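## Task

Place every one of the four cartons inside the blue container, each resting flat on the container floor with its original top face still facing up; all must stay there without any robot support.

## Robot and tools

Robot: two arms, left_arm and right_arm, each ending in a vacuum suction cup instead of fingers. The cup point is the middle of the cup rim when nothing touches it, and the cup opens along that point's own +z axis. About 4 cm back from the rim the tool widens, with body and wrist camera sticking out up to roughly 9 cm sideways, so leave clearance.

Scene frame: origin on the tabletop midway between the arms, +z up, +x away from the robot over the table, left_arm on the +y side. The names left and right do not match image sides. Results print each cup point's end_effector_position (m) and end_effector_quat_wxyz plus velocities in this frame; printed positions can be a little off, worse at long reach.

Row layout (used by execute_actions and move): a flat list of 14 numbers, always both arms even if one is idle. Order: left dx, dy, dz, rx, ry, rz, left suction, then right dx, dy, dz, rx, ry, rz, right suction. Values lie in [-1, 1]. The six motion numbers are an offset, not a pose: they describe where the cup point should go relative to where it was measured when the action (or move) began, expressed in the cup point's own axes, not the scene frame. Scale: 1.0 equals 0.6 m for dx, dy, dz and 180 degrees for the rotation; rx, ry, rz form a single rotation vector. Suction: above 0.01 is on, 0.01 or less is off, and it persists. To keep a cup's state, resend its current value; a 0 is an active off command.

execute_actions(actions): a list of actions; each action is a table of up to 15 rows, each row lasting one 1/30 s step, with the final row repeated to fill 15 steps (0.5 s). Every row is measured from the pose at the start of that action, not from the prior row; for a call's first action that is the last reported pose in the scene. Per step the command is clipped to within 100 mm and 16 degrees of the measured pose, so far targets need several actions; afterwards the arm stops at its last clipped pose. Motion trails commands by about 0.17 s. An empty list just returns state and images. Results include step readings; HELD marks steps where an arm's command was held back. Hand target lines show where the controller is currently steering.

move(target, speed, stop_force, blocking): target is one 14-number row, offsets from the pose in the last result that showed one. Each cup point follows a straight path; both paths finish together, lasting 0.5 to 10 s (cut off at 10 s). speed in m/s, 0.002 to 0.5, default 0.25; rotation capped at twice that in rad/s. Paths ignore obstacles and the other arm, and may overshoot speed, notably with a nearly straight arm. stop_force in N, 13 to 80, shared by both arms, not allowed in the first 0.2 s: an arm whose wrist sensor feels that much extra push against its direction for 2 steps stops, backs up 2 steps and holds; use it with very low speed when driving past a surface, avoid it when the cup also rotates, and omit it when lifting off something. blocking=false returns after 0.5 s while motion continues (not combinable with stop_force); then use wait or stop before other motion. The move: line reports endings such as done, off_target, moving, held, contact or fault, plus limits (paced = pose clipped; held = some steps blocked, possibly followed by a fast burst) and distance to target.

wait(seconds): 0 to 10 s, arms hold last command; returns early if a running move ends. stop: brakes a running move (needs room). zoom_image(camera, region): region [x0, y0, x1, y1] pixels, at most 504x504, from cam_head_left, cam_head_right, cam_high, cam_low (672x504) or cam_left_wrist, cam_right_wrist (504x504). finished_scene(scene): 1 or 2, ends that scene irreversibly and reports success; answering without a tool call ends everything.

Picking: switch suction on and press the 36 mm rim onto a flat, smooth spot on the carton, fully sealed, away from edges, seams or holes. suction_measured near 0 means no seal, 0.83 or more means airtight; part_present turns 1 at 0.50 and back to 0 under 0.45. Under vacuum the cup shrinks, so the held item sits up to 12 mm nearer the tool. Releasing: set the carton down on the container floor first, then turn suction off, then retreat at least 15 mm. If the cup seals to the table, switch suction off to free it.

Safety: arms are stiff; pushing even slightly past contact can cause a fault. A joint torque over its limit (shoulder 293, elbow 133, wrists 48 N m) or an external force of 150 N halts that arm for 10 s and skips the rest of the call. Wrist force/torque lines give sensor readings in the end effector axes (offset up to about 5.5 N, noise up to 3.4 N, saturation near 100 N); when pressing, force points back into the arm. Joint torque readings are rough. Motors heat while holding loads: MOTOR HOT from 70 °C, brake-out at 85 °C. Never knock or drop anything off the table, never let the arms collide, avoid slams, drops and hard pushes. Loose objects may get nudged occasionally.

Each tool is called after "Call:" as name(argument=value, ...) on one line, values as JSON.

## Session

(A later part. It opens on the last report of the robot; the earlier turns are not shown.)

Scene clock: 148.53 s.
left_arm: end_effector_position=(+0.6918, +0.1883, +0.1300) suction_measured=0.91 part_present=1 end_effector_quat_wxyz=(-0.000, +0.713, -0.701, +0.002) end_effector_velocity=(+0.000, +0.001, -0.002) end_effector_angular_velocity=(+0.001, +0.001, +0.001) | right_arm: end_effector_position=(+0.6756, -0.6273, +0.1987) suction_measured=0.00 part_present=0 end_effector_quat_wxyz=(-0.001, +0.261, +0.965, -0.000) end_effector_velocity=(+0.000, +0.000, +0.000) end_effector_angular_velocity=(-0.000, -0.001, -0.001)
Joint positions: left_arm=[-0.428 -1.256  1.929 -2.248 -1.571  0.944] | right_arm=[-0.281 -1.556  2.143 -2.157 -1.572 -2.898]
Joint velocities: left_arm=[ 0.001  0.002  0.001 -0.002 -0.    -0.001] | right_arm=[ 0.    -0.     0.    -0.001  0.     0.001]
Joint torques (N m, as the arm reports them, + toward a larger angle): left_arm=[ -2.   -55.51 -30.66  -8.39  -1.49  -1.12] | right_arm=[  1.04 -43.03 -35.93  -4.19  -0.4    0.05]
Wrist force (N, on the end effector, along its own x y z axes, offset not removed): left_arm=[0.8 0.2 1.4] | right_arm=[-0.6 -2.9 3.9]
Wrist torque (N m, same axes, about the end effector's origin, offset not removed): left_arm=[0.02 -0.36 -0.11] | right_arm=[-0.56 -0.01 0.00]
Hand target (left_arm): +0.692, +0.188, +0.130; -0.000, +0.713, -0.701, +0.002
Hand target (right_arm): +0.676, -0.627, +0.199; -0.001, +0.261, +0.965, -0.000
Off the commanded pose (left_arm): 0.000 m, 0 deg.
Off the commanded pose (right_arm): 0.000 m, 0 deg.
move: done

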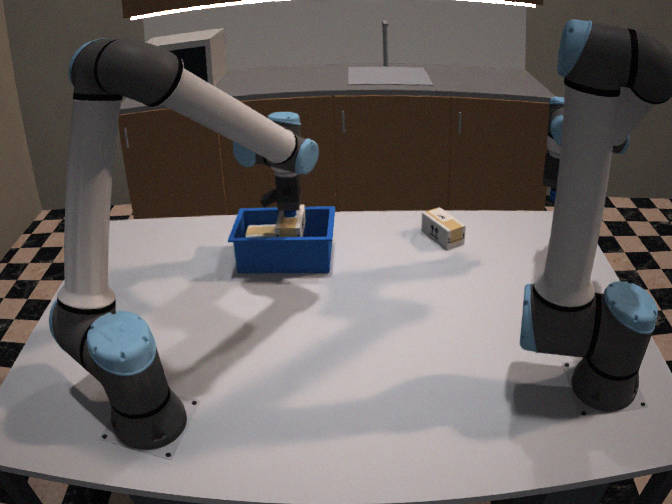

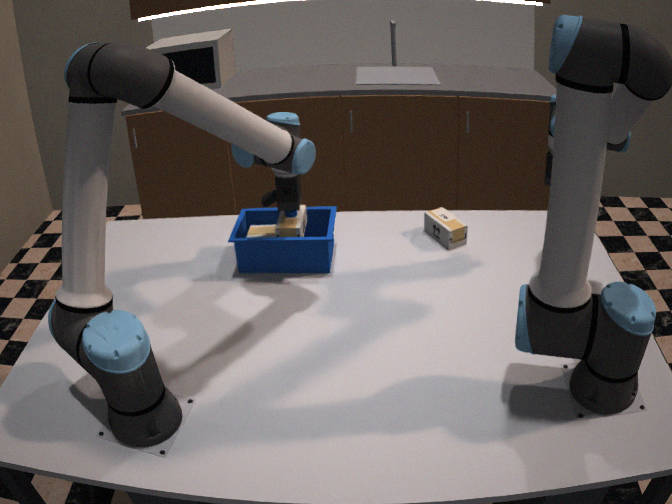

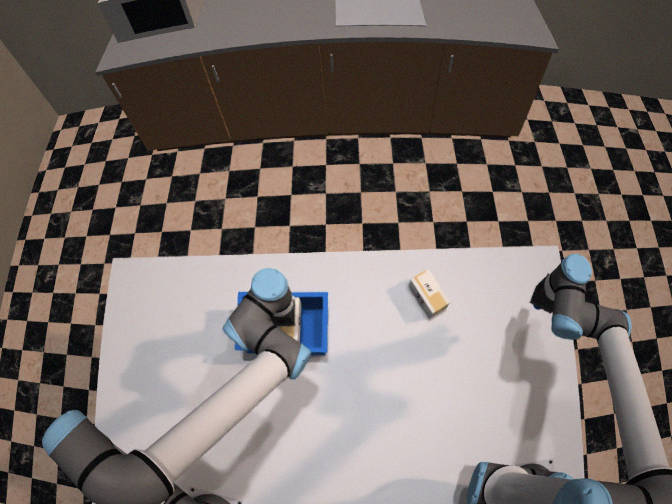

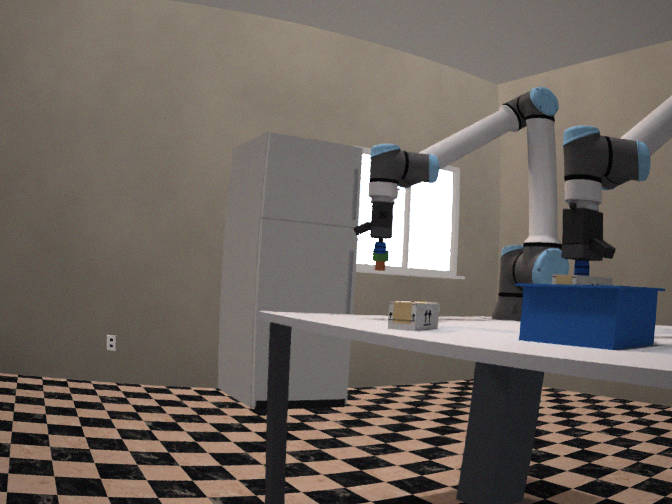

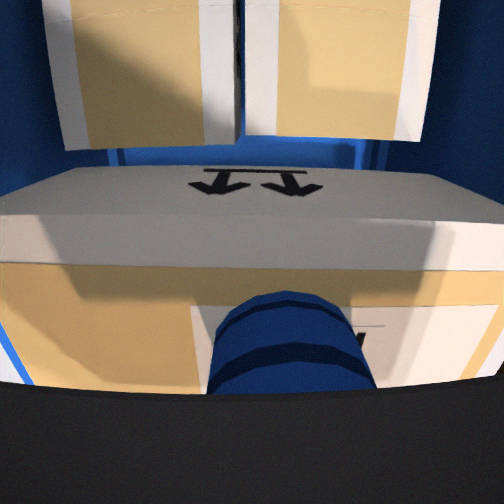

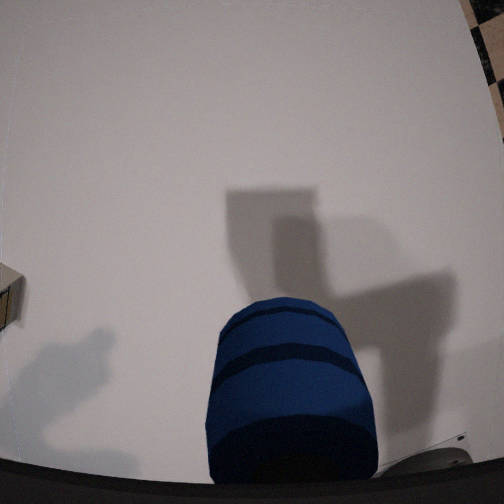

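Call:
move(target=[-0.008,0.009,0.105,0,0,0,1,0,0,0,0,0,0,0], speed=0.04, stop_force=13)

Call:
move(target=[0,0,0.025,0,0,0,1,0,0,0,0,0,0,0], speed=0.008, stop_force=13)

Scene clock: 154.17 s.
left_arm: end_effector_position=(+0.6865, +0.1929, +0.0671) suction_measured=0.91 part_present=1 end_effector_quat_wxyz=(-0.000, +0.713, -0.701, +0.002) end_effector_velocity=(-0.000, -0.000, -0.002) end_effector_angular_velocity=(-0.000, +0.001, +0.000) | right_arm: end_effector_position=(+0.6756, -0.6273, +0.1987) suction_measured=0.00 part_present=0 end_effector_quat_wxyz=(-0.001, +0.261, +0.965, -0.000) end_effector_velocity=(+0.000, +0.001, -0.000) end_effector_angular_velocity=(+0.000, -0.001, -0.002)
Joint positions: left_arm=[-0.427 -1.191  1.98  -2.364 -1.571  0.945] | right_arm=[-0.281 -1.556  2.143 -2.157 -1.572 -2.898]
Joint velocities: left_arm=[-0.     0.003  0.001 -0.004 -0.001 -0.   ] | right_arm=[ 0.001 -0.     0.001 -0.001  0.001  0.003]
Joint torques (N m, as the arm reports them, + toward a larger angle): left_arm=[ 12.42 -52.66 -28.34  -7.99  -0.14   2.7 ] | right_arm=[ -0.33 -39.72 -36.31  -3.91  -0.39  -0.47]
Wrist force (N, on the end effector, along its own x y z axes, offset not removed): left_arm=[0.8 0.1 3.8] | right_arm=[0.6 -0.9 0.2]
Wrist torque (N m, same axes, about the end effector's origin, offset not removed): left_arm=[0.14 -0.39 -0.11] | right_arm=[-0.35 -0.46 -0.06]
Hand target (left_arm): +0.686, +0.193, +0.067; -0.000, +0.713, -0.701, +0.002
Hand target (right_arm): +0.676, -0.627, +0.199; -0.001, +0.261, +0.965, -0.000
Off the commanded pose (left_arm): 0.000 m, 0 deg.
Off the commanded pose (right_arm): 0.000 m, 0 deg.
move: done

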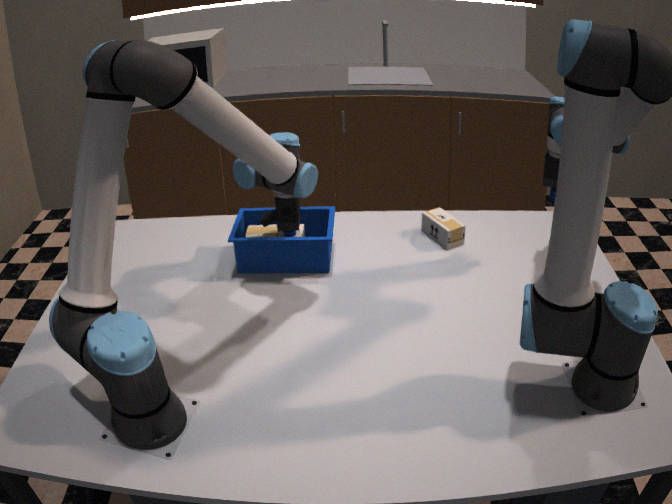

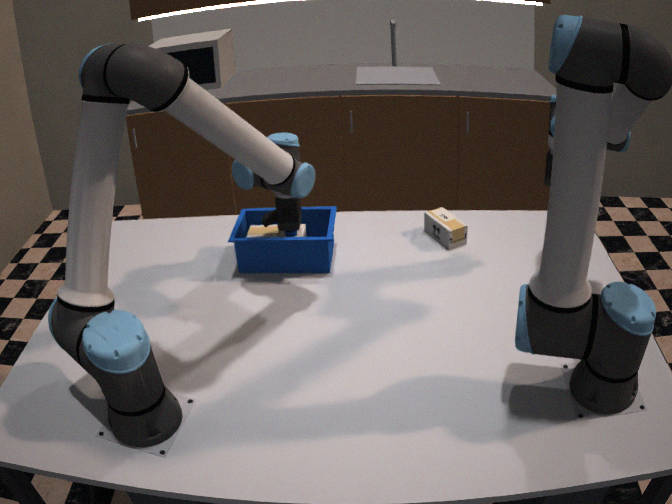

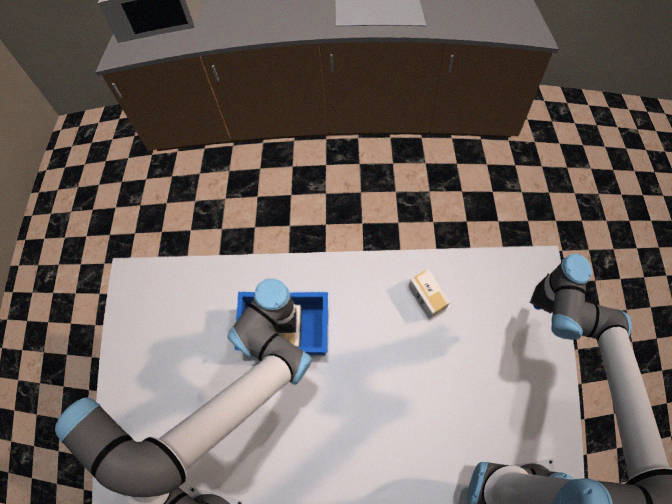

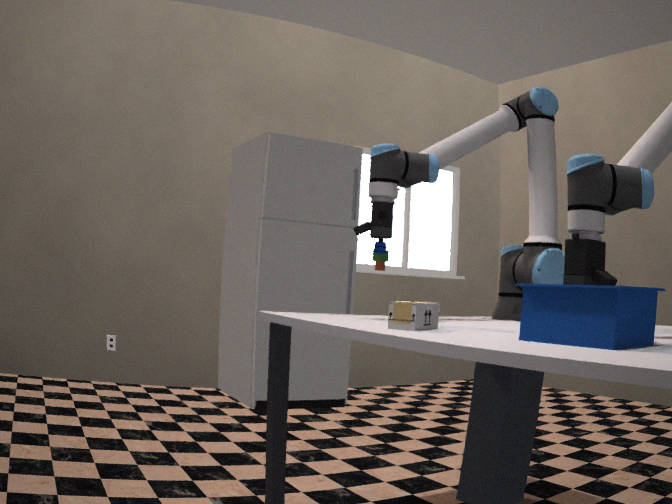

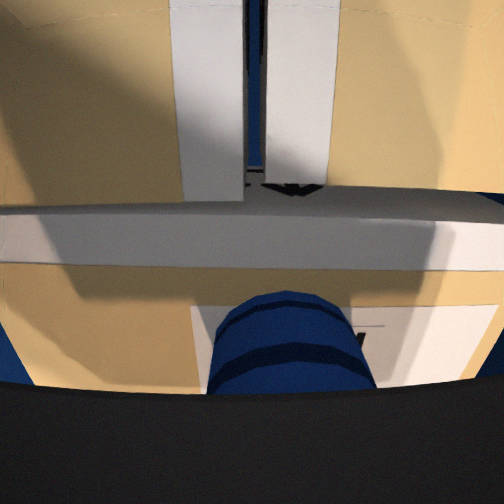

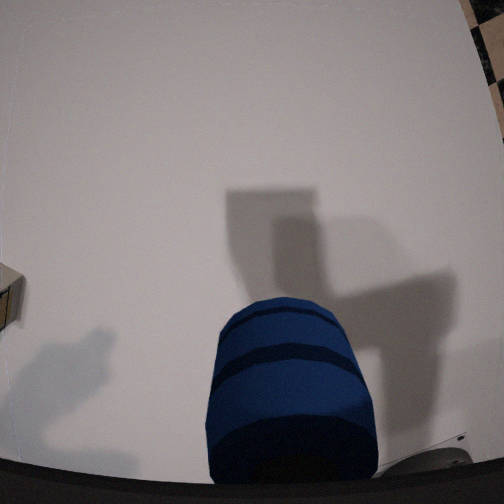

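Scene clock: 155.67 s.
left_arm: end_effector_position=(+0.6866, +0.1928, +0.0582) suction_measured=0.91 part_present=1 end_effector_quat_wxyz=(-0.000, +0.713, -0.701, +0.002) end_effector_velocity=(-0.002, +0.001, +0.001) end_effector_angular_velocity=(+0.002, +0.005, -0.001) | right_arm: end_effector_position=(+0.6756, -0.6273, +0.1987) suction_measured=0.00 part_present=0 end_effector_quat_wxyz=(-0.001, +0.261, +0.965, -0.000) end_effector_velocity=(-0.000, -0.000, -0.000) end_effector_angular_velocity=(+0.001, +0.001, -0.002)
Joint positions: left_arm=[-0.427 -1.179  1.984 -2.38  -1.571  0.945] | right_arm=[-0.281 -1.556  2.143 -2.157 -1.572 -2.898]
Joint velocities: left_arm=[-0.    -0.002  0.     0.007 -0.001  0.001] | right_arm=[-0.    -0.    -0.     0.001  0.001  0.001]
Joint torques (N m, as the arm reports them, + toward a larger angle): left_arm=[ 12.87 -76.22 -25.02   3.04  -0.4    2.41] | right_arm=[  0.75 -42.86 -36.58  -4.44  -0.11   0.36]
Wrist force (N, on the end effector, along its own x y z axes, offset not removed): left_arm=[2.9 -0.7 -22.8] | right_arm=[-2.7 -1.1 -1.9]
Wrist torque (N m, same axes, about the end effector's origin, offset not removed): left_arm=[0.23 -0.58 -0.17] | right_arm=[-0.33 0.27 0.03]
Hand target (left_arm): +0.687, +0.193, +0.058; -0.000, +0.713, -0.701, +0.002
Hand target (right_arm): +0.676, -0.627, +0.199; -0.001, +0.261, +0.965, -0.000
Off the commanded pose (left_arm): 0.006 m, 0 deg.
Off the commanded pose (right_arm): 0.000 m, 0 deg.
move: contact (left_arm)

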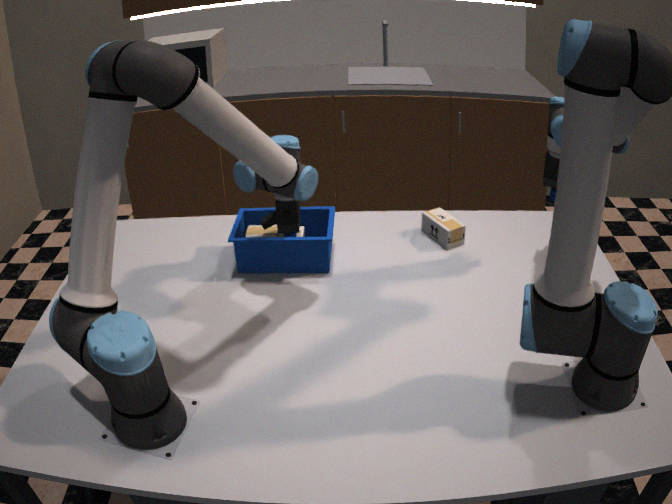

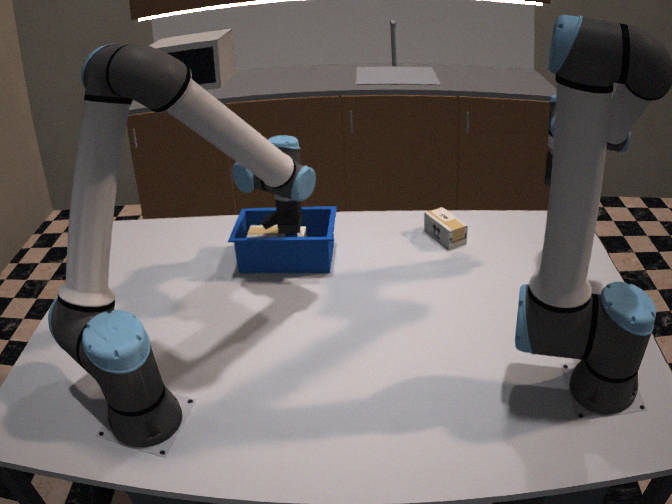

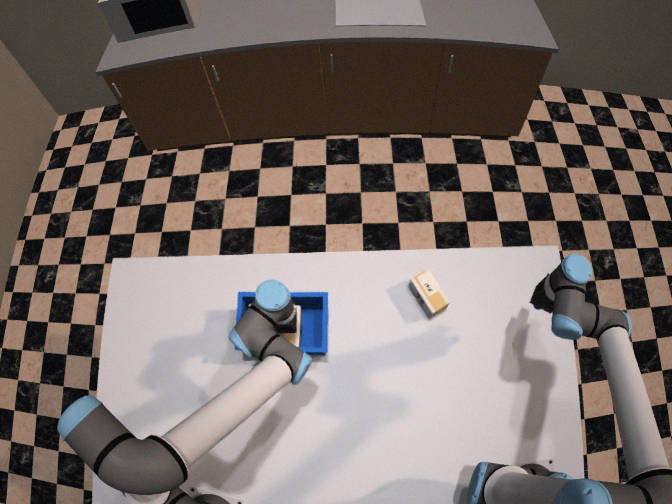

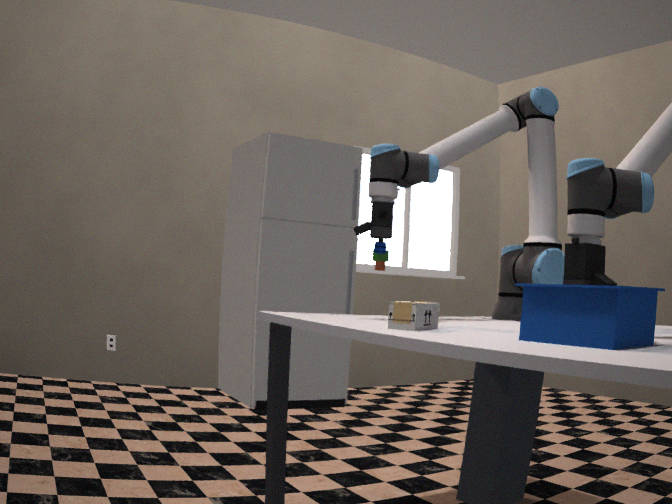

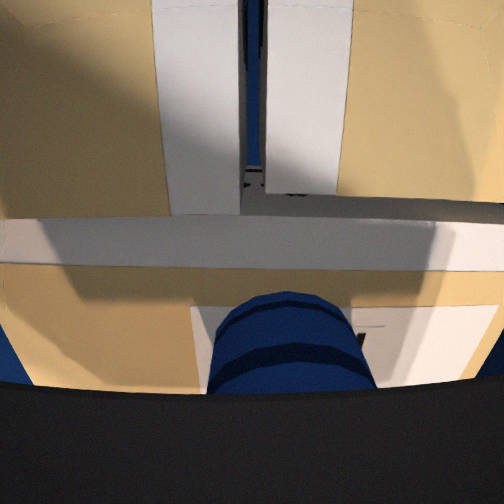

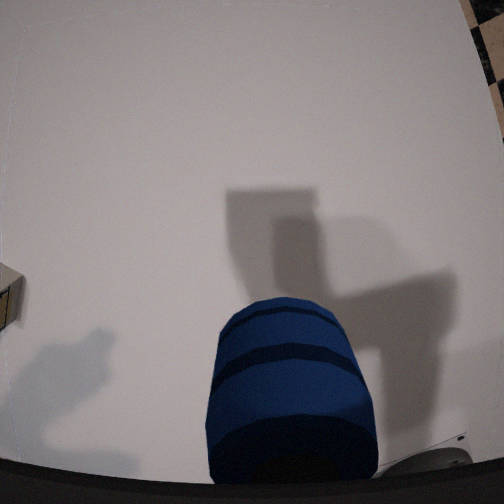

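Call:
execute_actions(actions=[[[0,0,-0.003,0,0,0,0,0,0,0,0,0,0,0]]])

Call:
move(target=[0,0,-0.2,0,0,0,0,0,0,0,0,0,0,0], speed=0.2)

Call:
move(target=[0.2,0,0,0,0,0,0,0,0,0,0,0,0,0], speed=0.3)

Call:
move(target=[0.575,-0.13,0.075,0,0,-0.16,0,0,0,0,0,0,0,0], speed=0.3)

Scene clock: 163.37 s.
left_arm: end_effector_position=(+0.6866, +0.1928, +0.0600) suction_measured=0.00 part_present=0 end_effector_quat_wxyz=(-0.000, +0.713, -0.701, +0.002) end_effector_velocity=(+0.000, +0.000, +0.001) end_effector_angular_velocity=(-0.001, -0.001, +0.001) | right_arm: end_effector_position=(+0.6756, -0.6273, +0.1987) suction_measured=0.00 part_present=0 end_effector_quat_wxyz=(-0.001, +0.261, +0.965, -0.000) end_effector_velocity=(-0.000, -0.000, +0.000) end_effector_angular_velocity=(-0.000, +0.000, -0.001)
Joint positions: left_arm=[-0.427 -1.181  1.983 -2.377 -1.571  0.945] | right_arm=[-0.281 -1.556  2.143 -2.157 -1.572 -2.898]
Joint velocities: left_arm=[ 0.    -0.001  0.    -0.    -0.    -0.   ] | right_arm=[-0.    -0.    -0.     0.001 -0.     0.001]
Joint torques (N m, as the arm reports them, + toward a larger angle): left_arm=[ 10.22 -86.1  -35.76   0.75  -0.07   2.62] | right_arm=[ -1.2  -42.42 -35.9   -4.02   0.03  -0.31]
Wrist force (N, on the end effector, along its own x y z axes, offset not removed): left_arm=[0.3 -0.3 -13.3] | right_arm=[-1.5 -3.8 -2.3]
Wrist torque (N m, same axes, about the end effector's origin, offset not removed): left_arm=[0.09 -0.30 -0.07] | right_arm=[-0.84 0.23 -0.16]
Hand target (left_arm): +0.687, +0.193, +0.060; -0.000, +0.713, -0.701, +0.002
Hand target (right_arm): +0.676, -0.627, +0.199; -0.001, +0.261, +0.965, -0.000
Off the commanded pose (left_arm): 0.000 m, 0 deg.
Off the commanded pose (right_arm): 0.000 m, 0 deg.
Step readings (end_effector_position):
0: left_arm (+0.6865, +0.1929, +0.0585) | right_arm (+0.6756, -0.6273, +0.1987)
1: left_arm (+0.6865, +0.1929, +0.0585) | right_arm (+0.6756, -0.6273, +0.1987)
2: left_arm (+0.6866, +0.1929, +0.0587) | right_arm (+0.6756, -0.6273, +0.1987)
4: left_arm (+0.6866, +0.1928, +0.0594) | right_arm (+0.6756, -0.6273, +0.1987)
8: left_arm (+0.6866, +0.1928, +0.0599) | right_arm (+0.6756, -0.6273, +0.1987)
15: end_effector_position above

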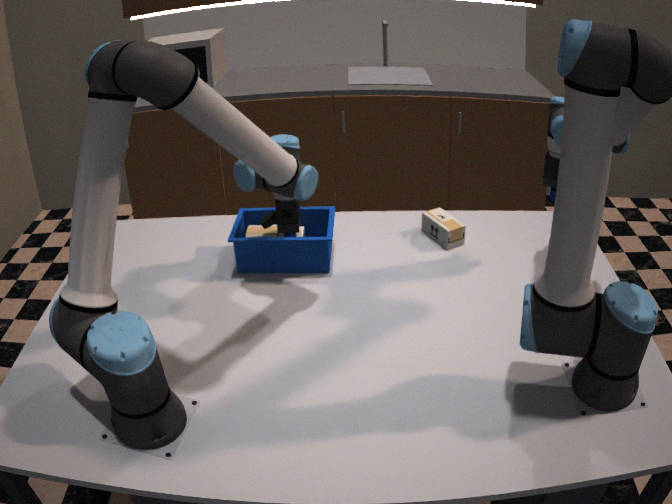

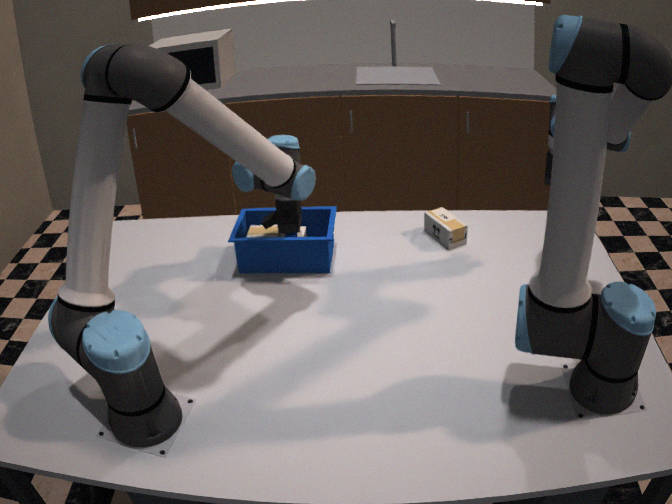

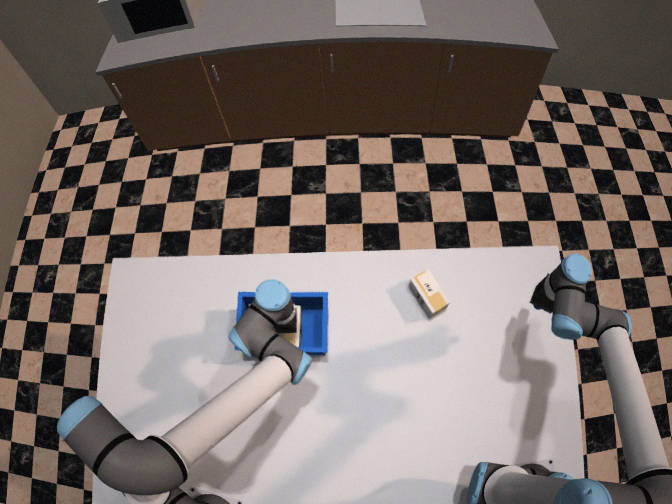

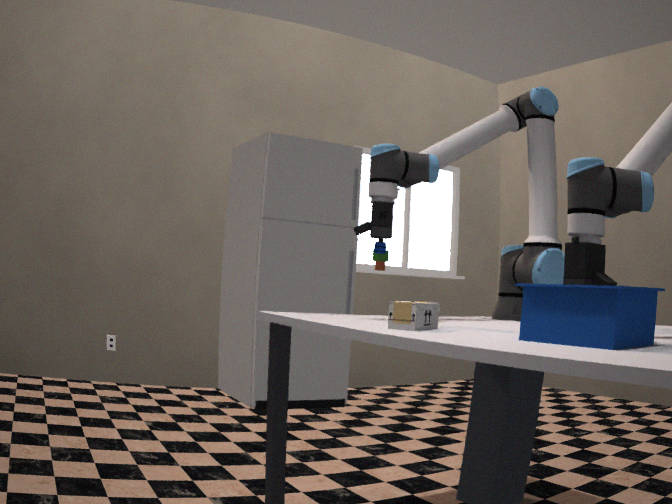

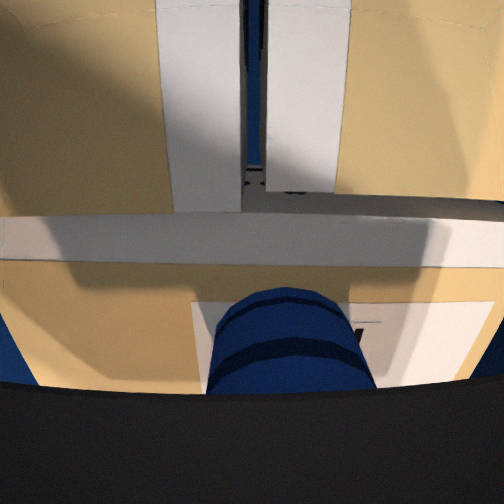

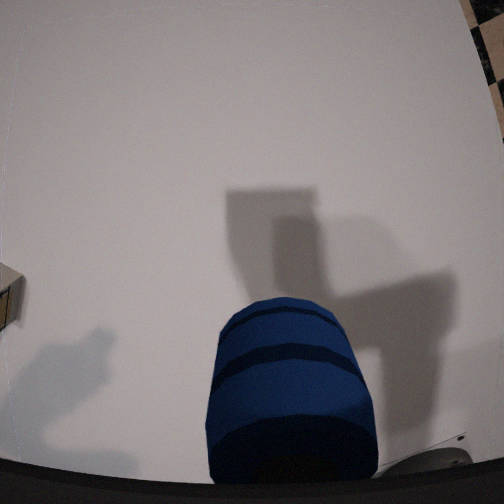

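Scene clock: 164.50 s.
left_arm: end_effector_position=(+0.6862, +0.1931, +0.1798) suction_measured=0.00 part_present=0 end_effector_quat_wxyz=(-0.000, +0.713, -0.701, +0.002) end_effector_velocity=(-0.000, +0.000, +0.001) end_effector_angular_velocity=(+0.002, +0.002, -0.001) | right_arm: end_effector_position=(+0.6756, -0.6273, +0.1987) suction_measured=0.00 part_present=0 end_effector_quat_wxyz=(-0.001, +0.261, +0.965, -0.000) end_effector_velocity=(+0.000, +0.000, -0.000) end_effector_angular_velocity=(-0.001, -0.000, +0.000)
Joint positions: left_arm=[-0.427 -1.317  1.905 -2.163 -1.571  0.945] | right_arm=[-0.281 -1.556  2.143 -2.157 -1.572 -2.898]
Joint velocities: left_arm=[-0.001 -0.001 -0.002  0.006  0.001  0.   ] | right_arm=[ 0.     0.     0.    -0.001 -0.001 -0.   ]
Joint torques (N m, as the arm reports them, + toward a larger angle): left_arm=[-11.29 -89.23 -47.58  -0.25   1.6   -2.64] | right_arm=[  1.66 -41.73 -35.32  -4.17  -0.15  -0.01]
Wrist force (N, on the end effector, along its own x y z axes, offset not removed): left_arm=[0.2 0.0 -1.1] | right_arm=[0.4 -4.7 1.9]
Wrist torque (N m, same axes, about the end effector's origin, offset not removed): left_arm=[0.12 -0.31 -0.16] | right_arm=[-0.83 -0.19 -0.06]
Hand target (left_arm): +0.686, +0.193, +0.180; -0.000, +0.713, -0.701, +0.002
Hand target (right_arm): +0.676, -0.627, +0.199; -0.001, +0.261, +0.965, -0.000
Off the commanded pose (left_arm): 0.000 m, 0 deg.
Off the commanded pose (right_arm): 0.000 m, 0 deg.
move: done

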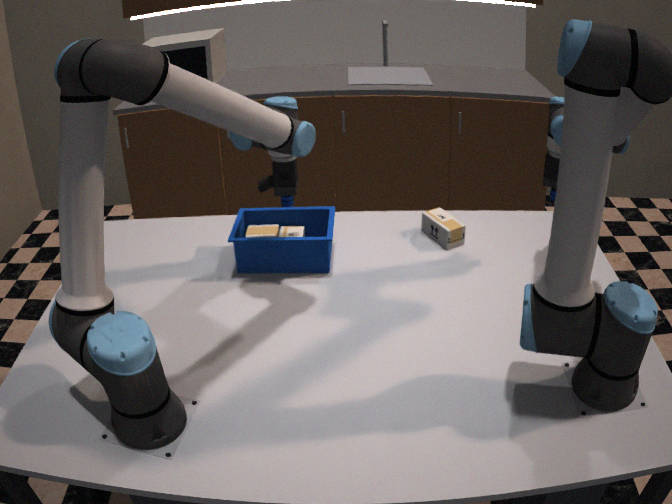

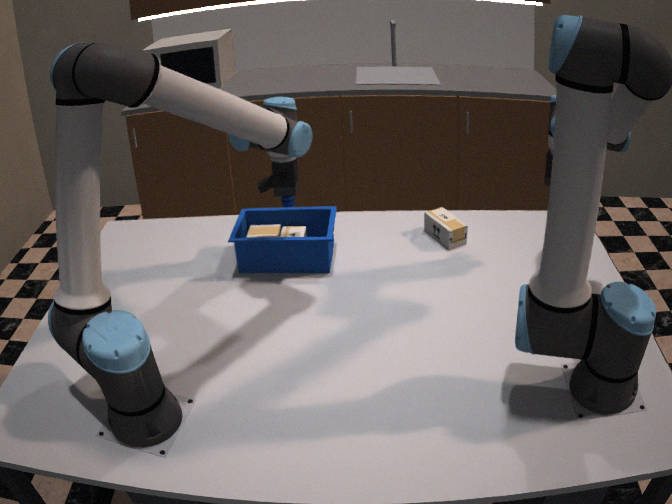

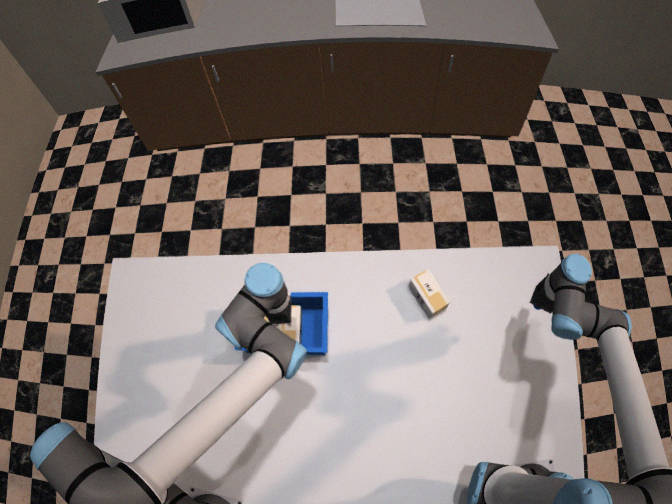

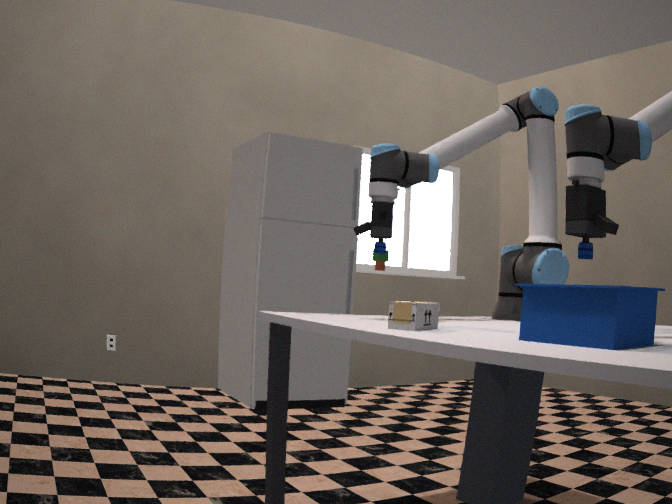

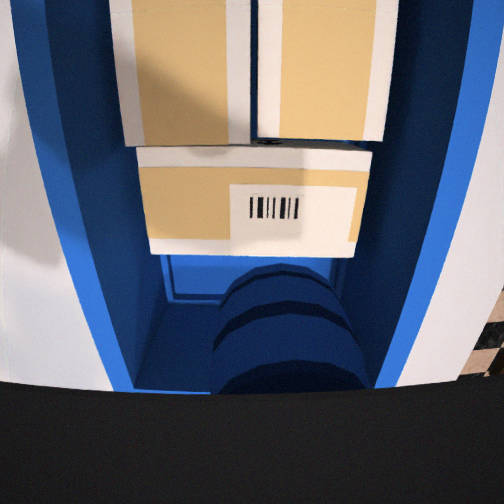

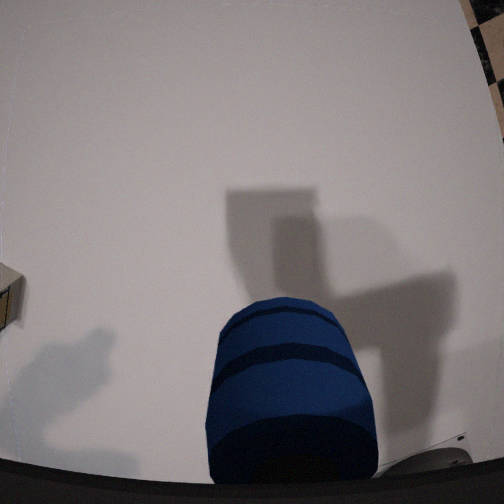

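Scene clock: 165.50 s.
left_arm: end_effector_position=(+0.6880, +0.0733, +0.1800) suction_measured=0.00 part_present=0 end_effector_quat_wxyz=(-0.000, +0.713, -0.701, +0.002) end_effector_velocity=(+0.000, -0.001, -0.000) end_effector_angular_velocity=(+0.002, +0.001, +0.001) | right_arm: end_effector_position=(+0.6756, -0.6273, +0.1987) suction_measured=0.00 part_present=0 end_effector_quat_wxyz=(-0.001, +0.261, +0.965, -0.000) end_effector_velocity=(+0.000, +0.000, +0.000) end_effector_angular_velocity=(-0.001, -0.001, -0.001)
Joint positions: left_arm=[-0.546 -1.238  1.797 -2.134 -1.571  0.826] | right_arm=[-0.281 -1.556  2.143 -2.157 -1.572 -2.898]
Joint velocities: left_arm=[-0.001  0.002 -0.003  0.002  0.001 -0.001] | right_arm=[ 0.001  0.     0.    -0.002 -0.001  0.001]
Joint torques (N m, as the arm reports them, + toward a larger angle): left_arm=[-11.37 -54.99 -46.01  -0.37   1.76  -2.87] | right_arm=[  0.79 -39.34 -36.5   -4.19   0.08   0.1 ]
Wrist force (N, on the end effector, along its own x y z axes, offset not removed): left_arm=[1.1 0.7 -0.9] | right_arm=[0.4 -3.9 -1.7]
Wrist torque (N m, same axes, about the end effector's origin, offset not removed): left_arm=[0.22 -0.33 -0.03] | right_arm=[-0.92 -0.26 0.13]
Hand target (left_arm): +0.688, +0.073, +0.180; -0.000, +0.713, -0.701, +0.002
Hand target (right_arm): +0.676, -0.627, +0.199; -0.001, +0.261, +0.965, -0.000
Off the commanded pose (left_arm): 0.000 m, 0 deg.
Off the commanded pose (right_arm): 0.000 m, 0 deg.
move: done

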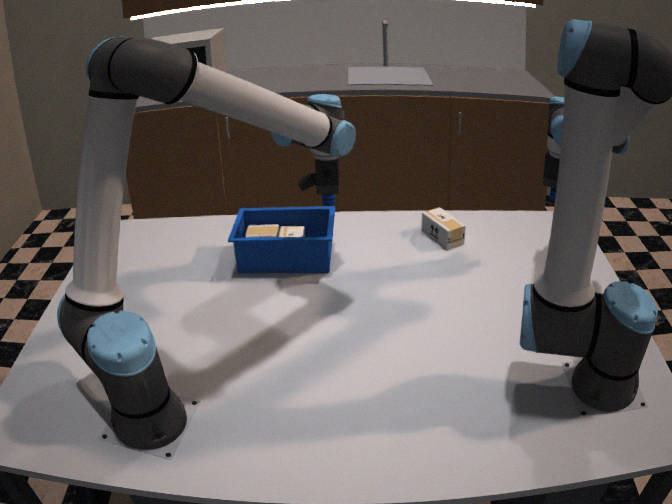

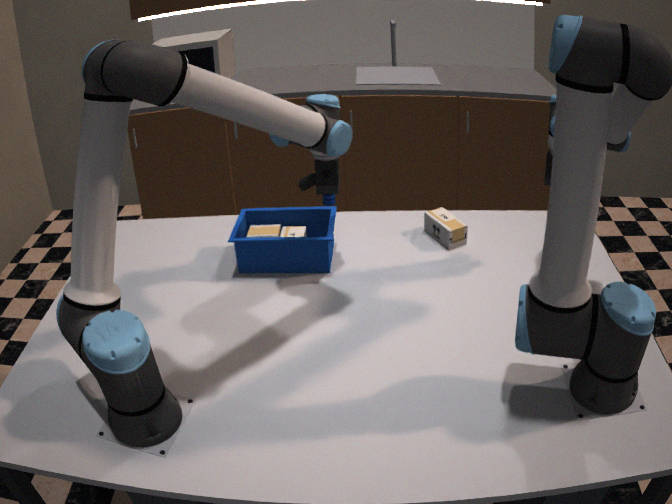

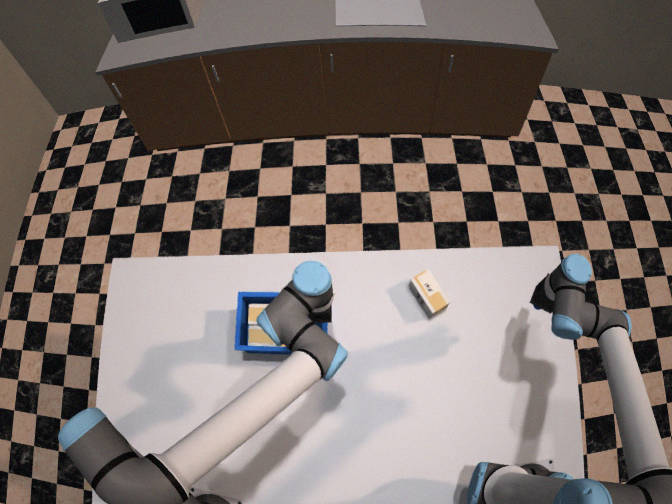

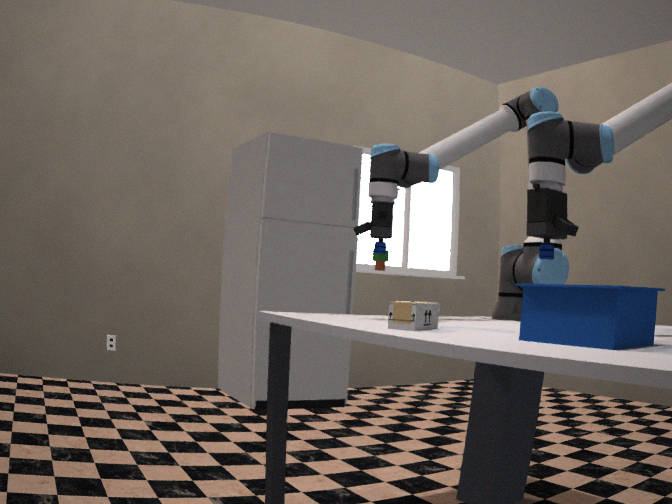

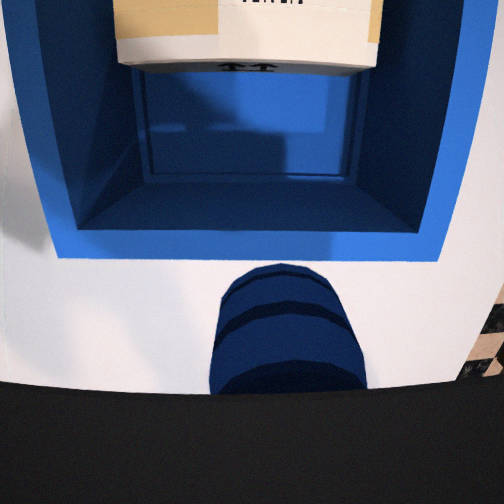

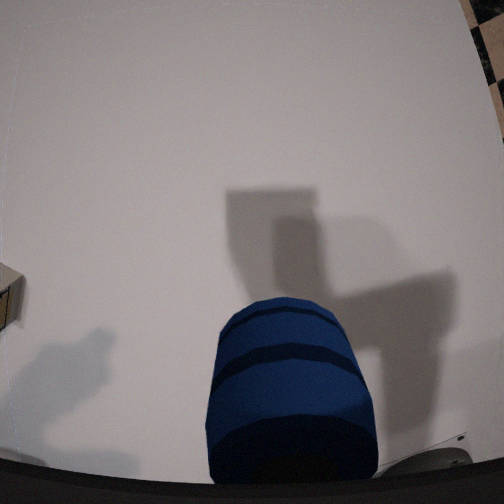

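Scene clock: 167.33 s.
left_arm: end_effector_position=(+0.7715, -0.2704, +0.1360) suction_measured=0.00 part_present=0 end_effector_quat_wxyz=(+0.001, +0.865, -0.502, +0.002) end_effector_velocity=(+0.001, -0.001, -0.000) end_effector_angular_velocity=(+0.002, +0.000, +0.002) | right_arm: end_effector_position=(+0.6756, -0.6273, +0.1987) suction_measured=0.00 part_present=0 end_effector_quat_wxyz=(-0.001, +0.261, +0.965, -0.000) end_effector_velocity=(-0.000, +0.000, -0.000) end_effector_angular_velocity=(-0.000, +0.001, +0.001)
Joint positions: left_arm=[-0.73  -0.795  1.163 -1.943 -1.571  0.14 ] | right_arm=[-0.281 -1.556  2.143 -2.157 -1.572 -2.898]
Joint velocities: left_arm=[-0.     0.004 -0.007  0.005  0.001 -0.002] | right_arm=[ 0.     0.     0.     0.    -0.001 -0.001]
Joint torques (N m, as the arm reports them, + toward a larger angle): left_arm=[-10.85 -92.58 -51.13   0.02  -1.89  -1.85] | right_arm=[ -2.1  -40.11 -36.57  -4.1   -0.32  -0.12]
Wrist force (N, on the end effector, along its own x y z axes, offset not removed): left_arm=[0.8 0.6 0.9] | right_arm=[-4.5 -0.4 0.0]
Wrist torque (N m, same axes, about the end effector's origin, offset not removed): left_arm=[0.17 -0.32 -0.12] | right_arm=[-0.18 0.45 0.03]
Hand target (left_arm): +0.772, -0.271, +0.136; +0.001, +0.865, -0.502, +0.002
Hand target (right_arm): +0.676, -0.627, +0.199; -0.001, +0.261, +0.965, -0.000
Off the commanded pose (left_arm): 0.001 m, 0 deg.
Off the commanded pose (right_arm): 0.000 m, 0 deg.
move: done

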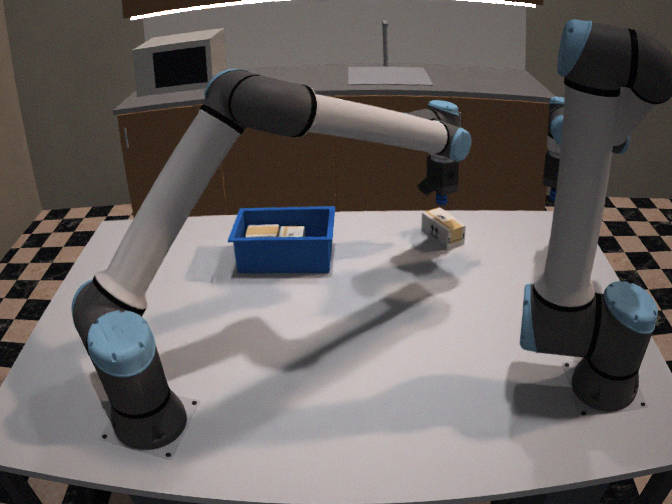

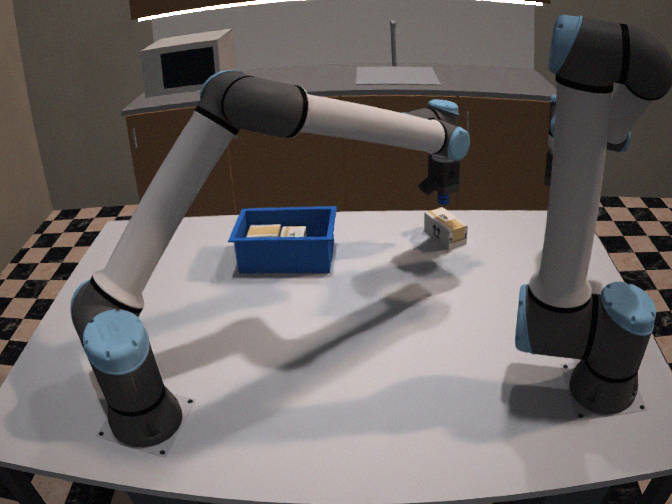

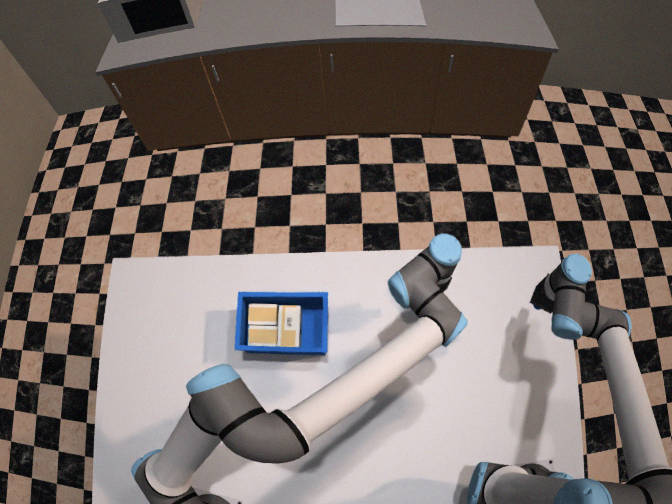

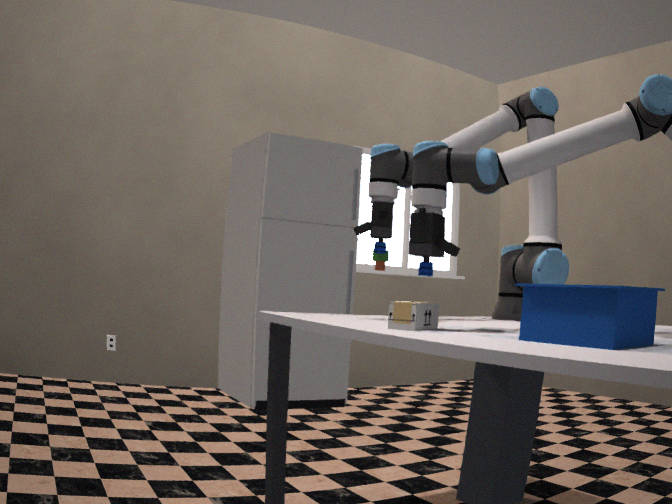

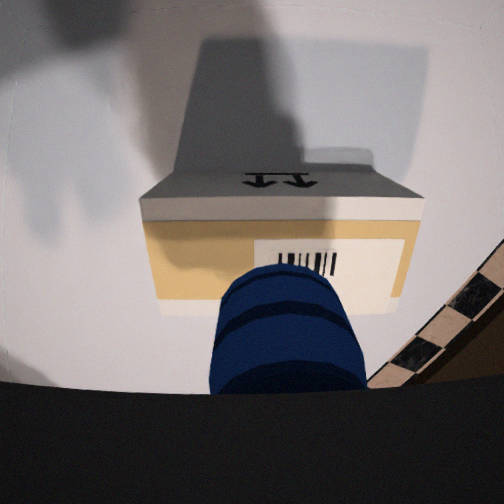

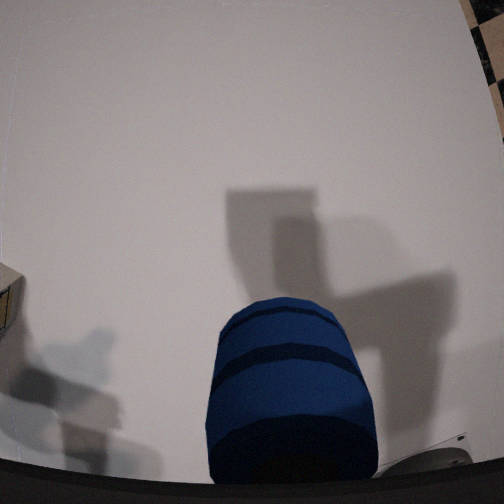

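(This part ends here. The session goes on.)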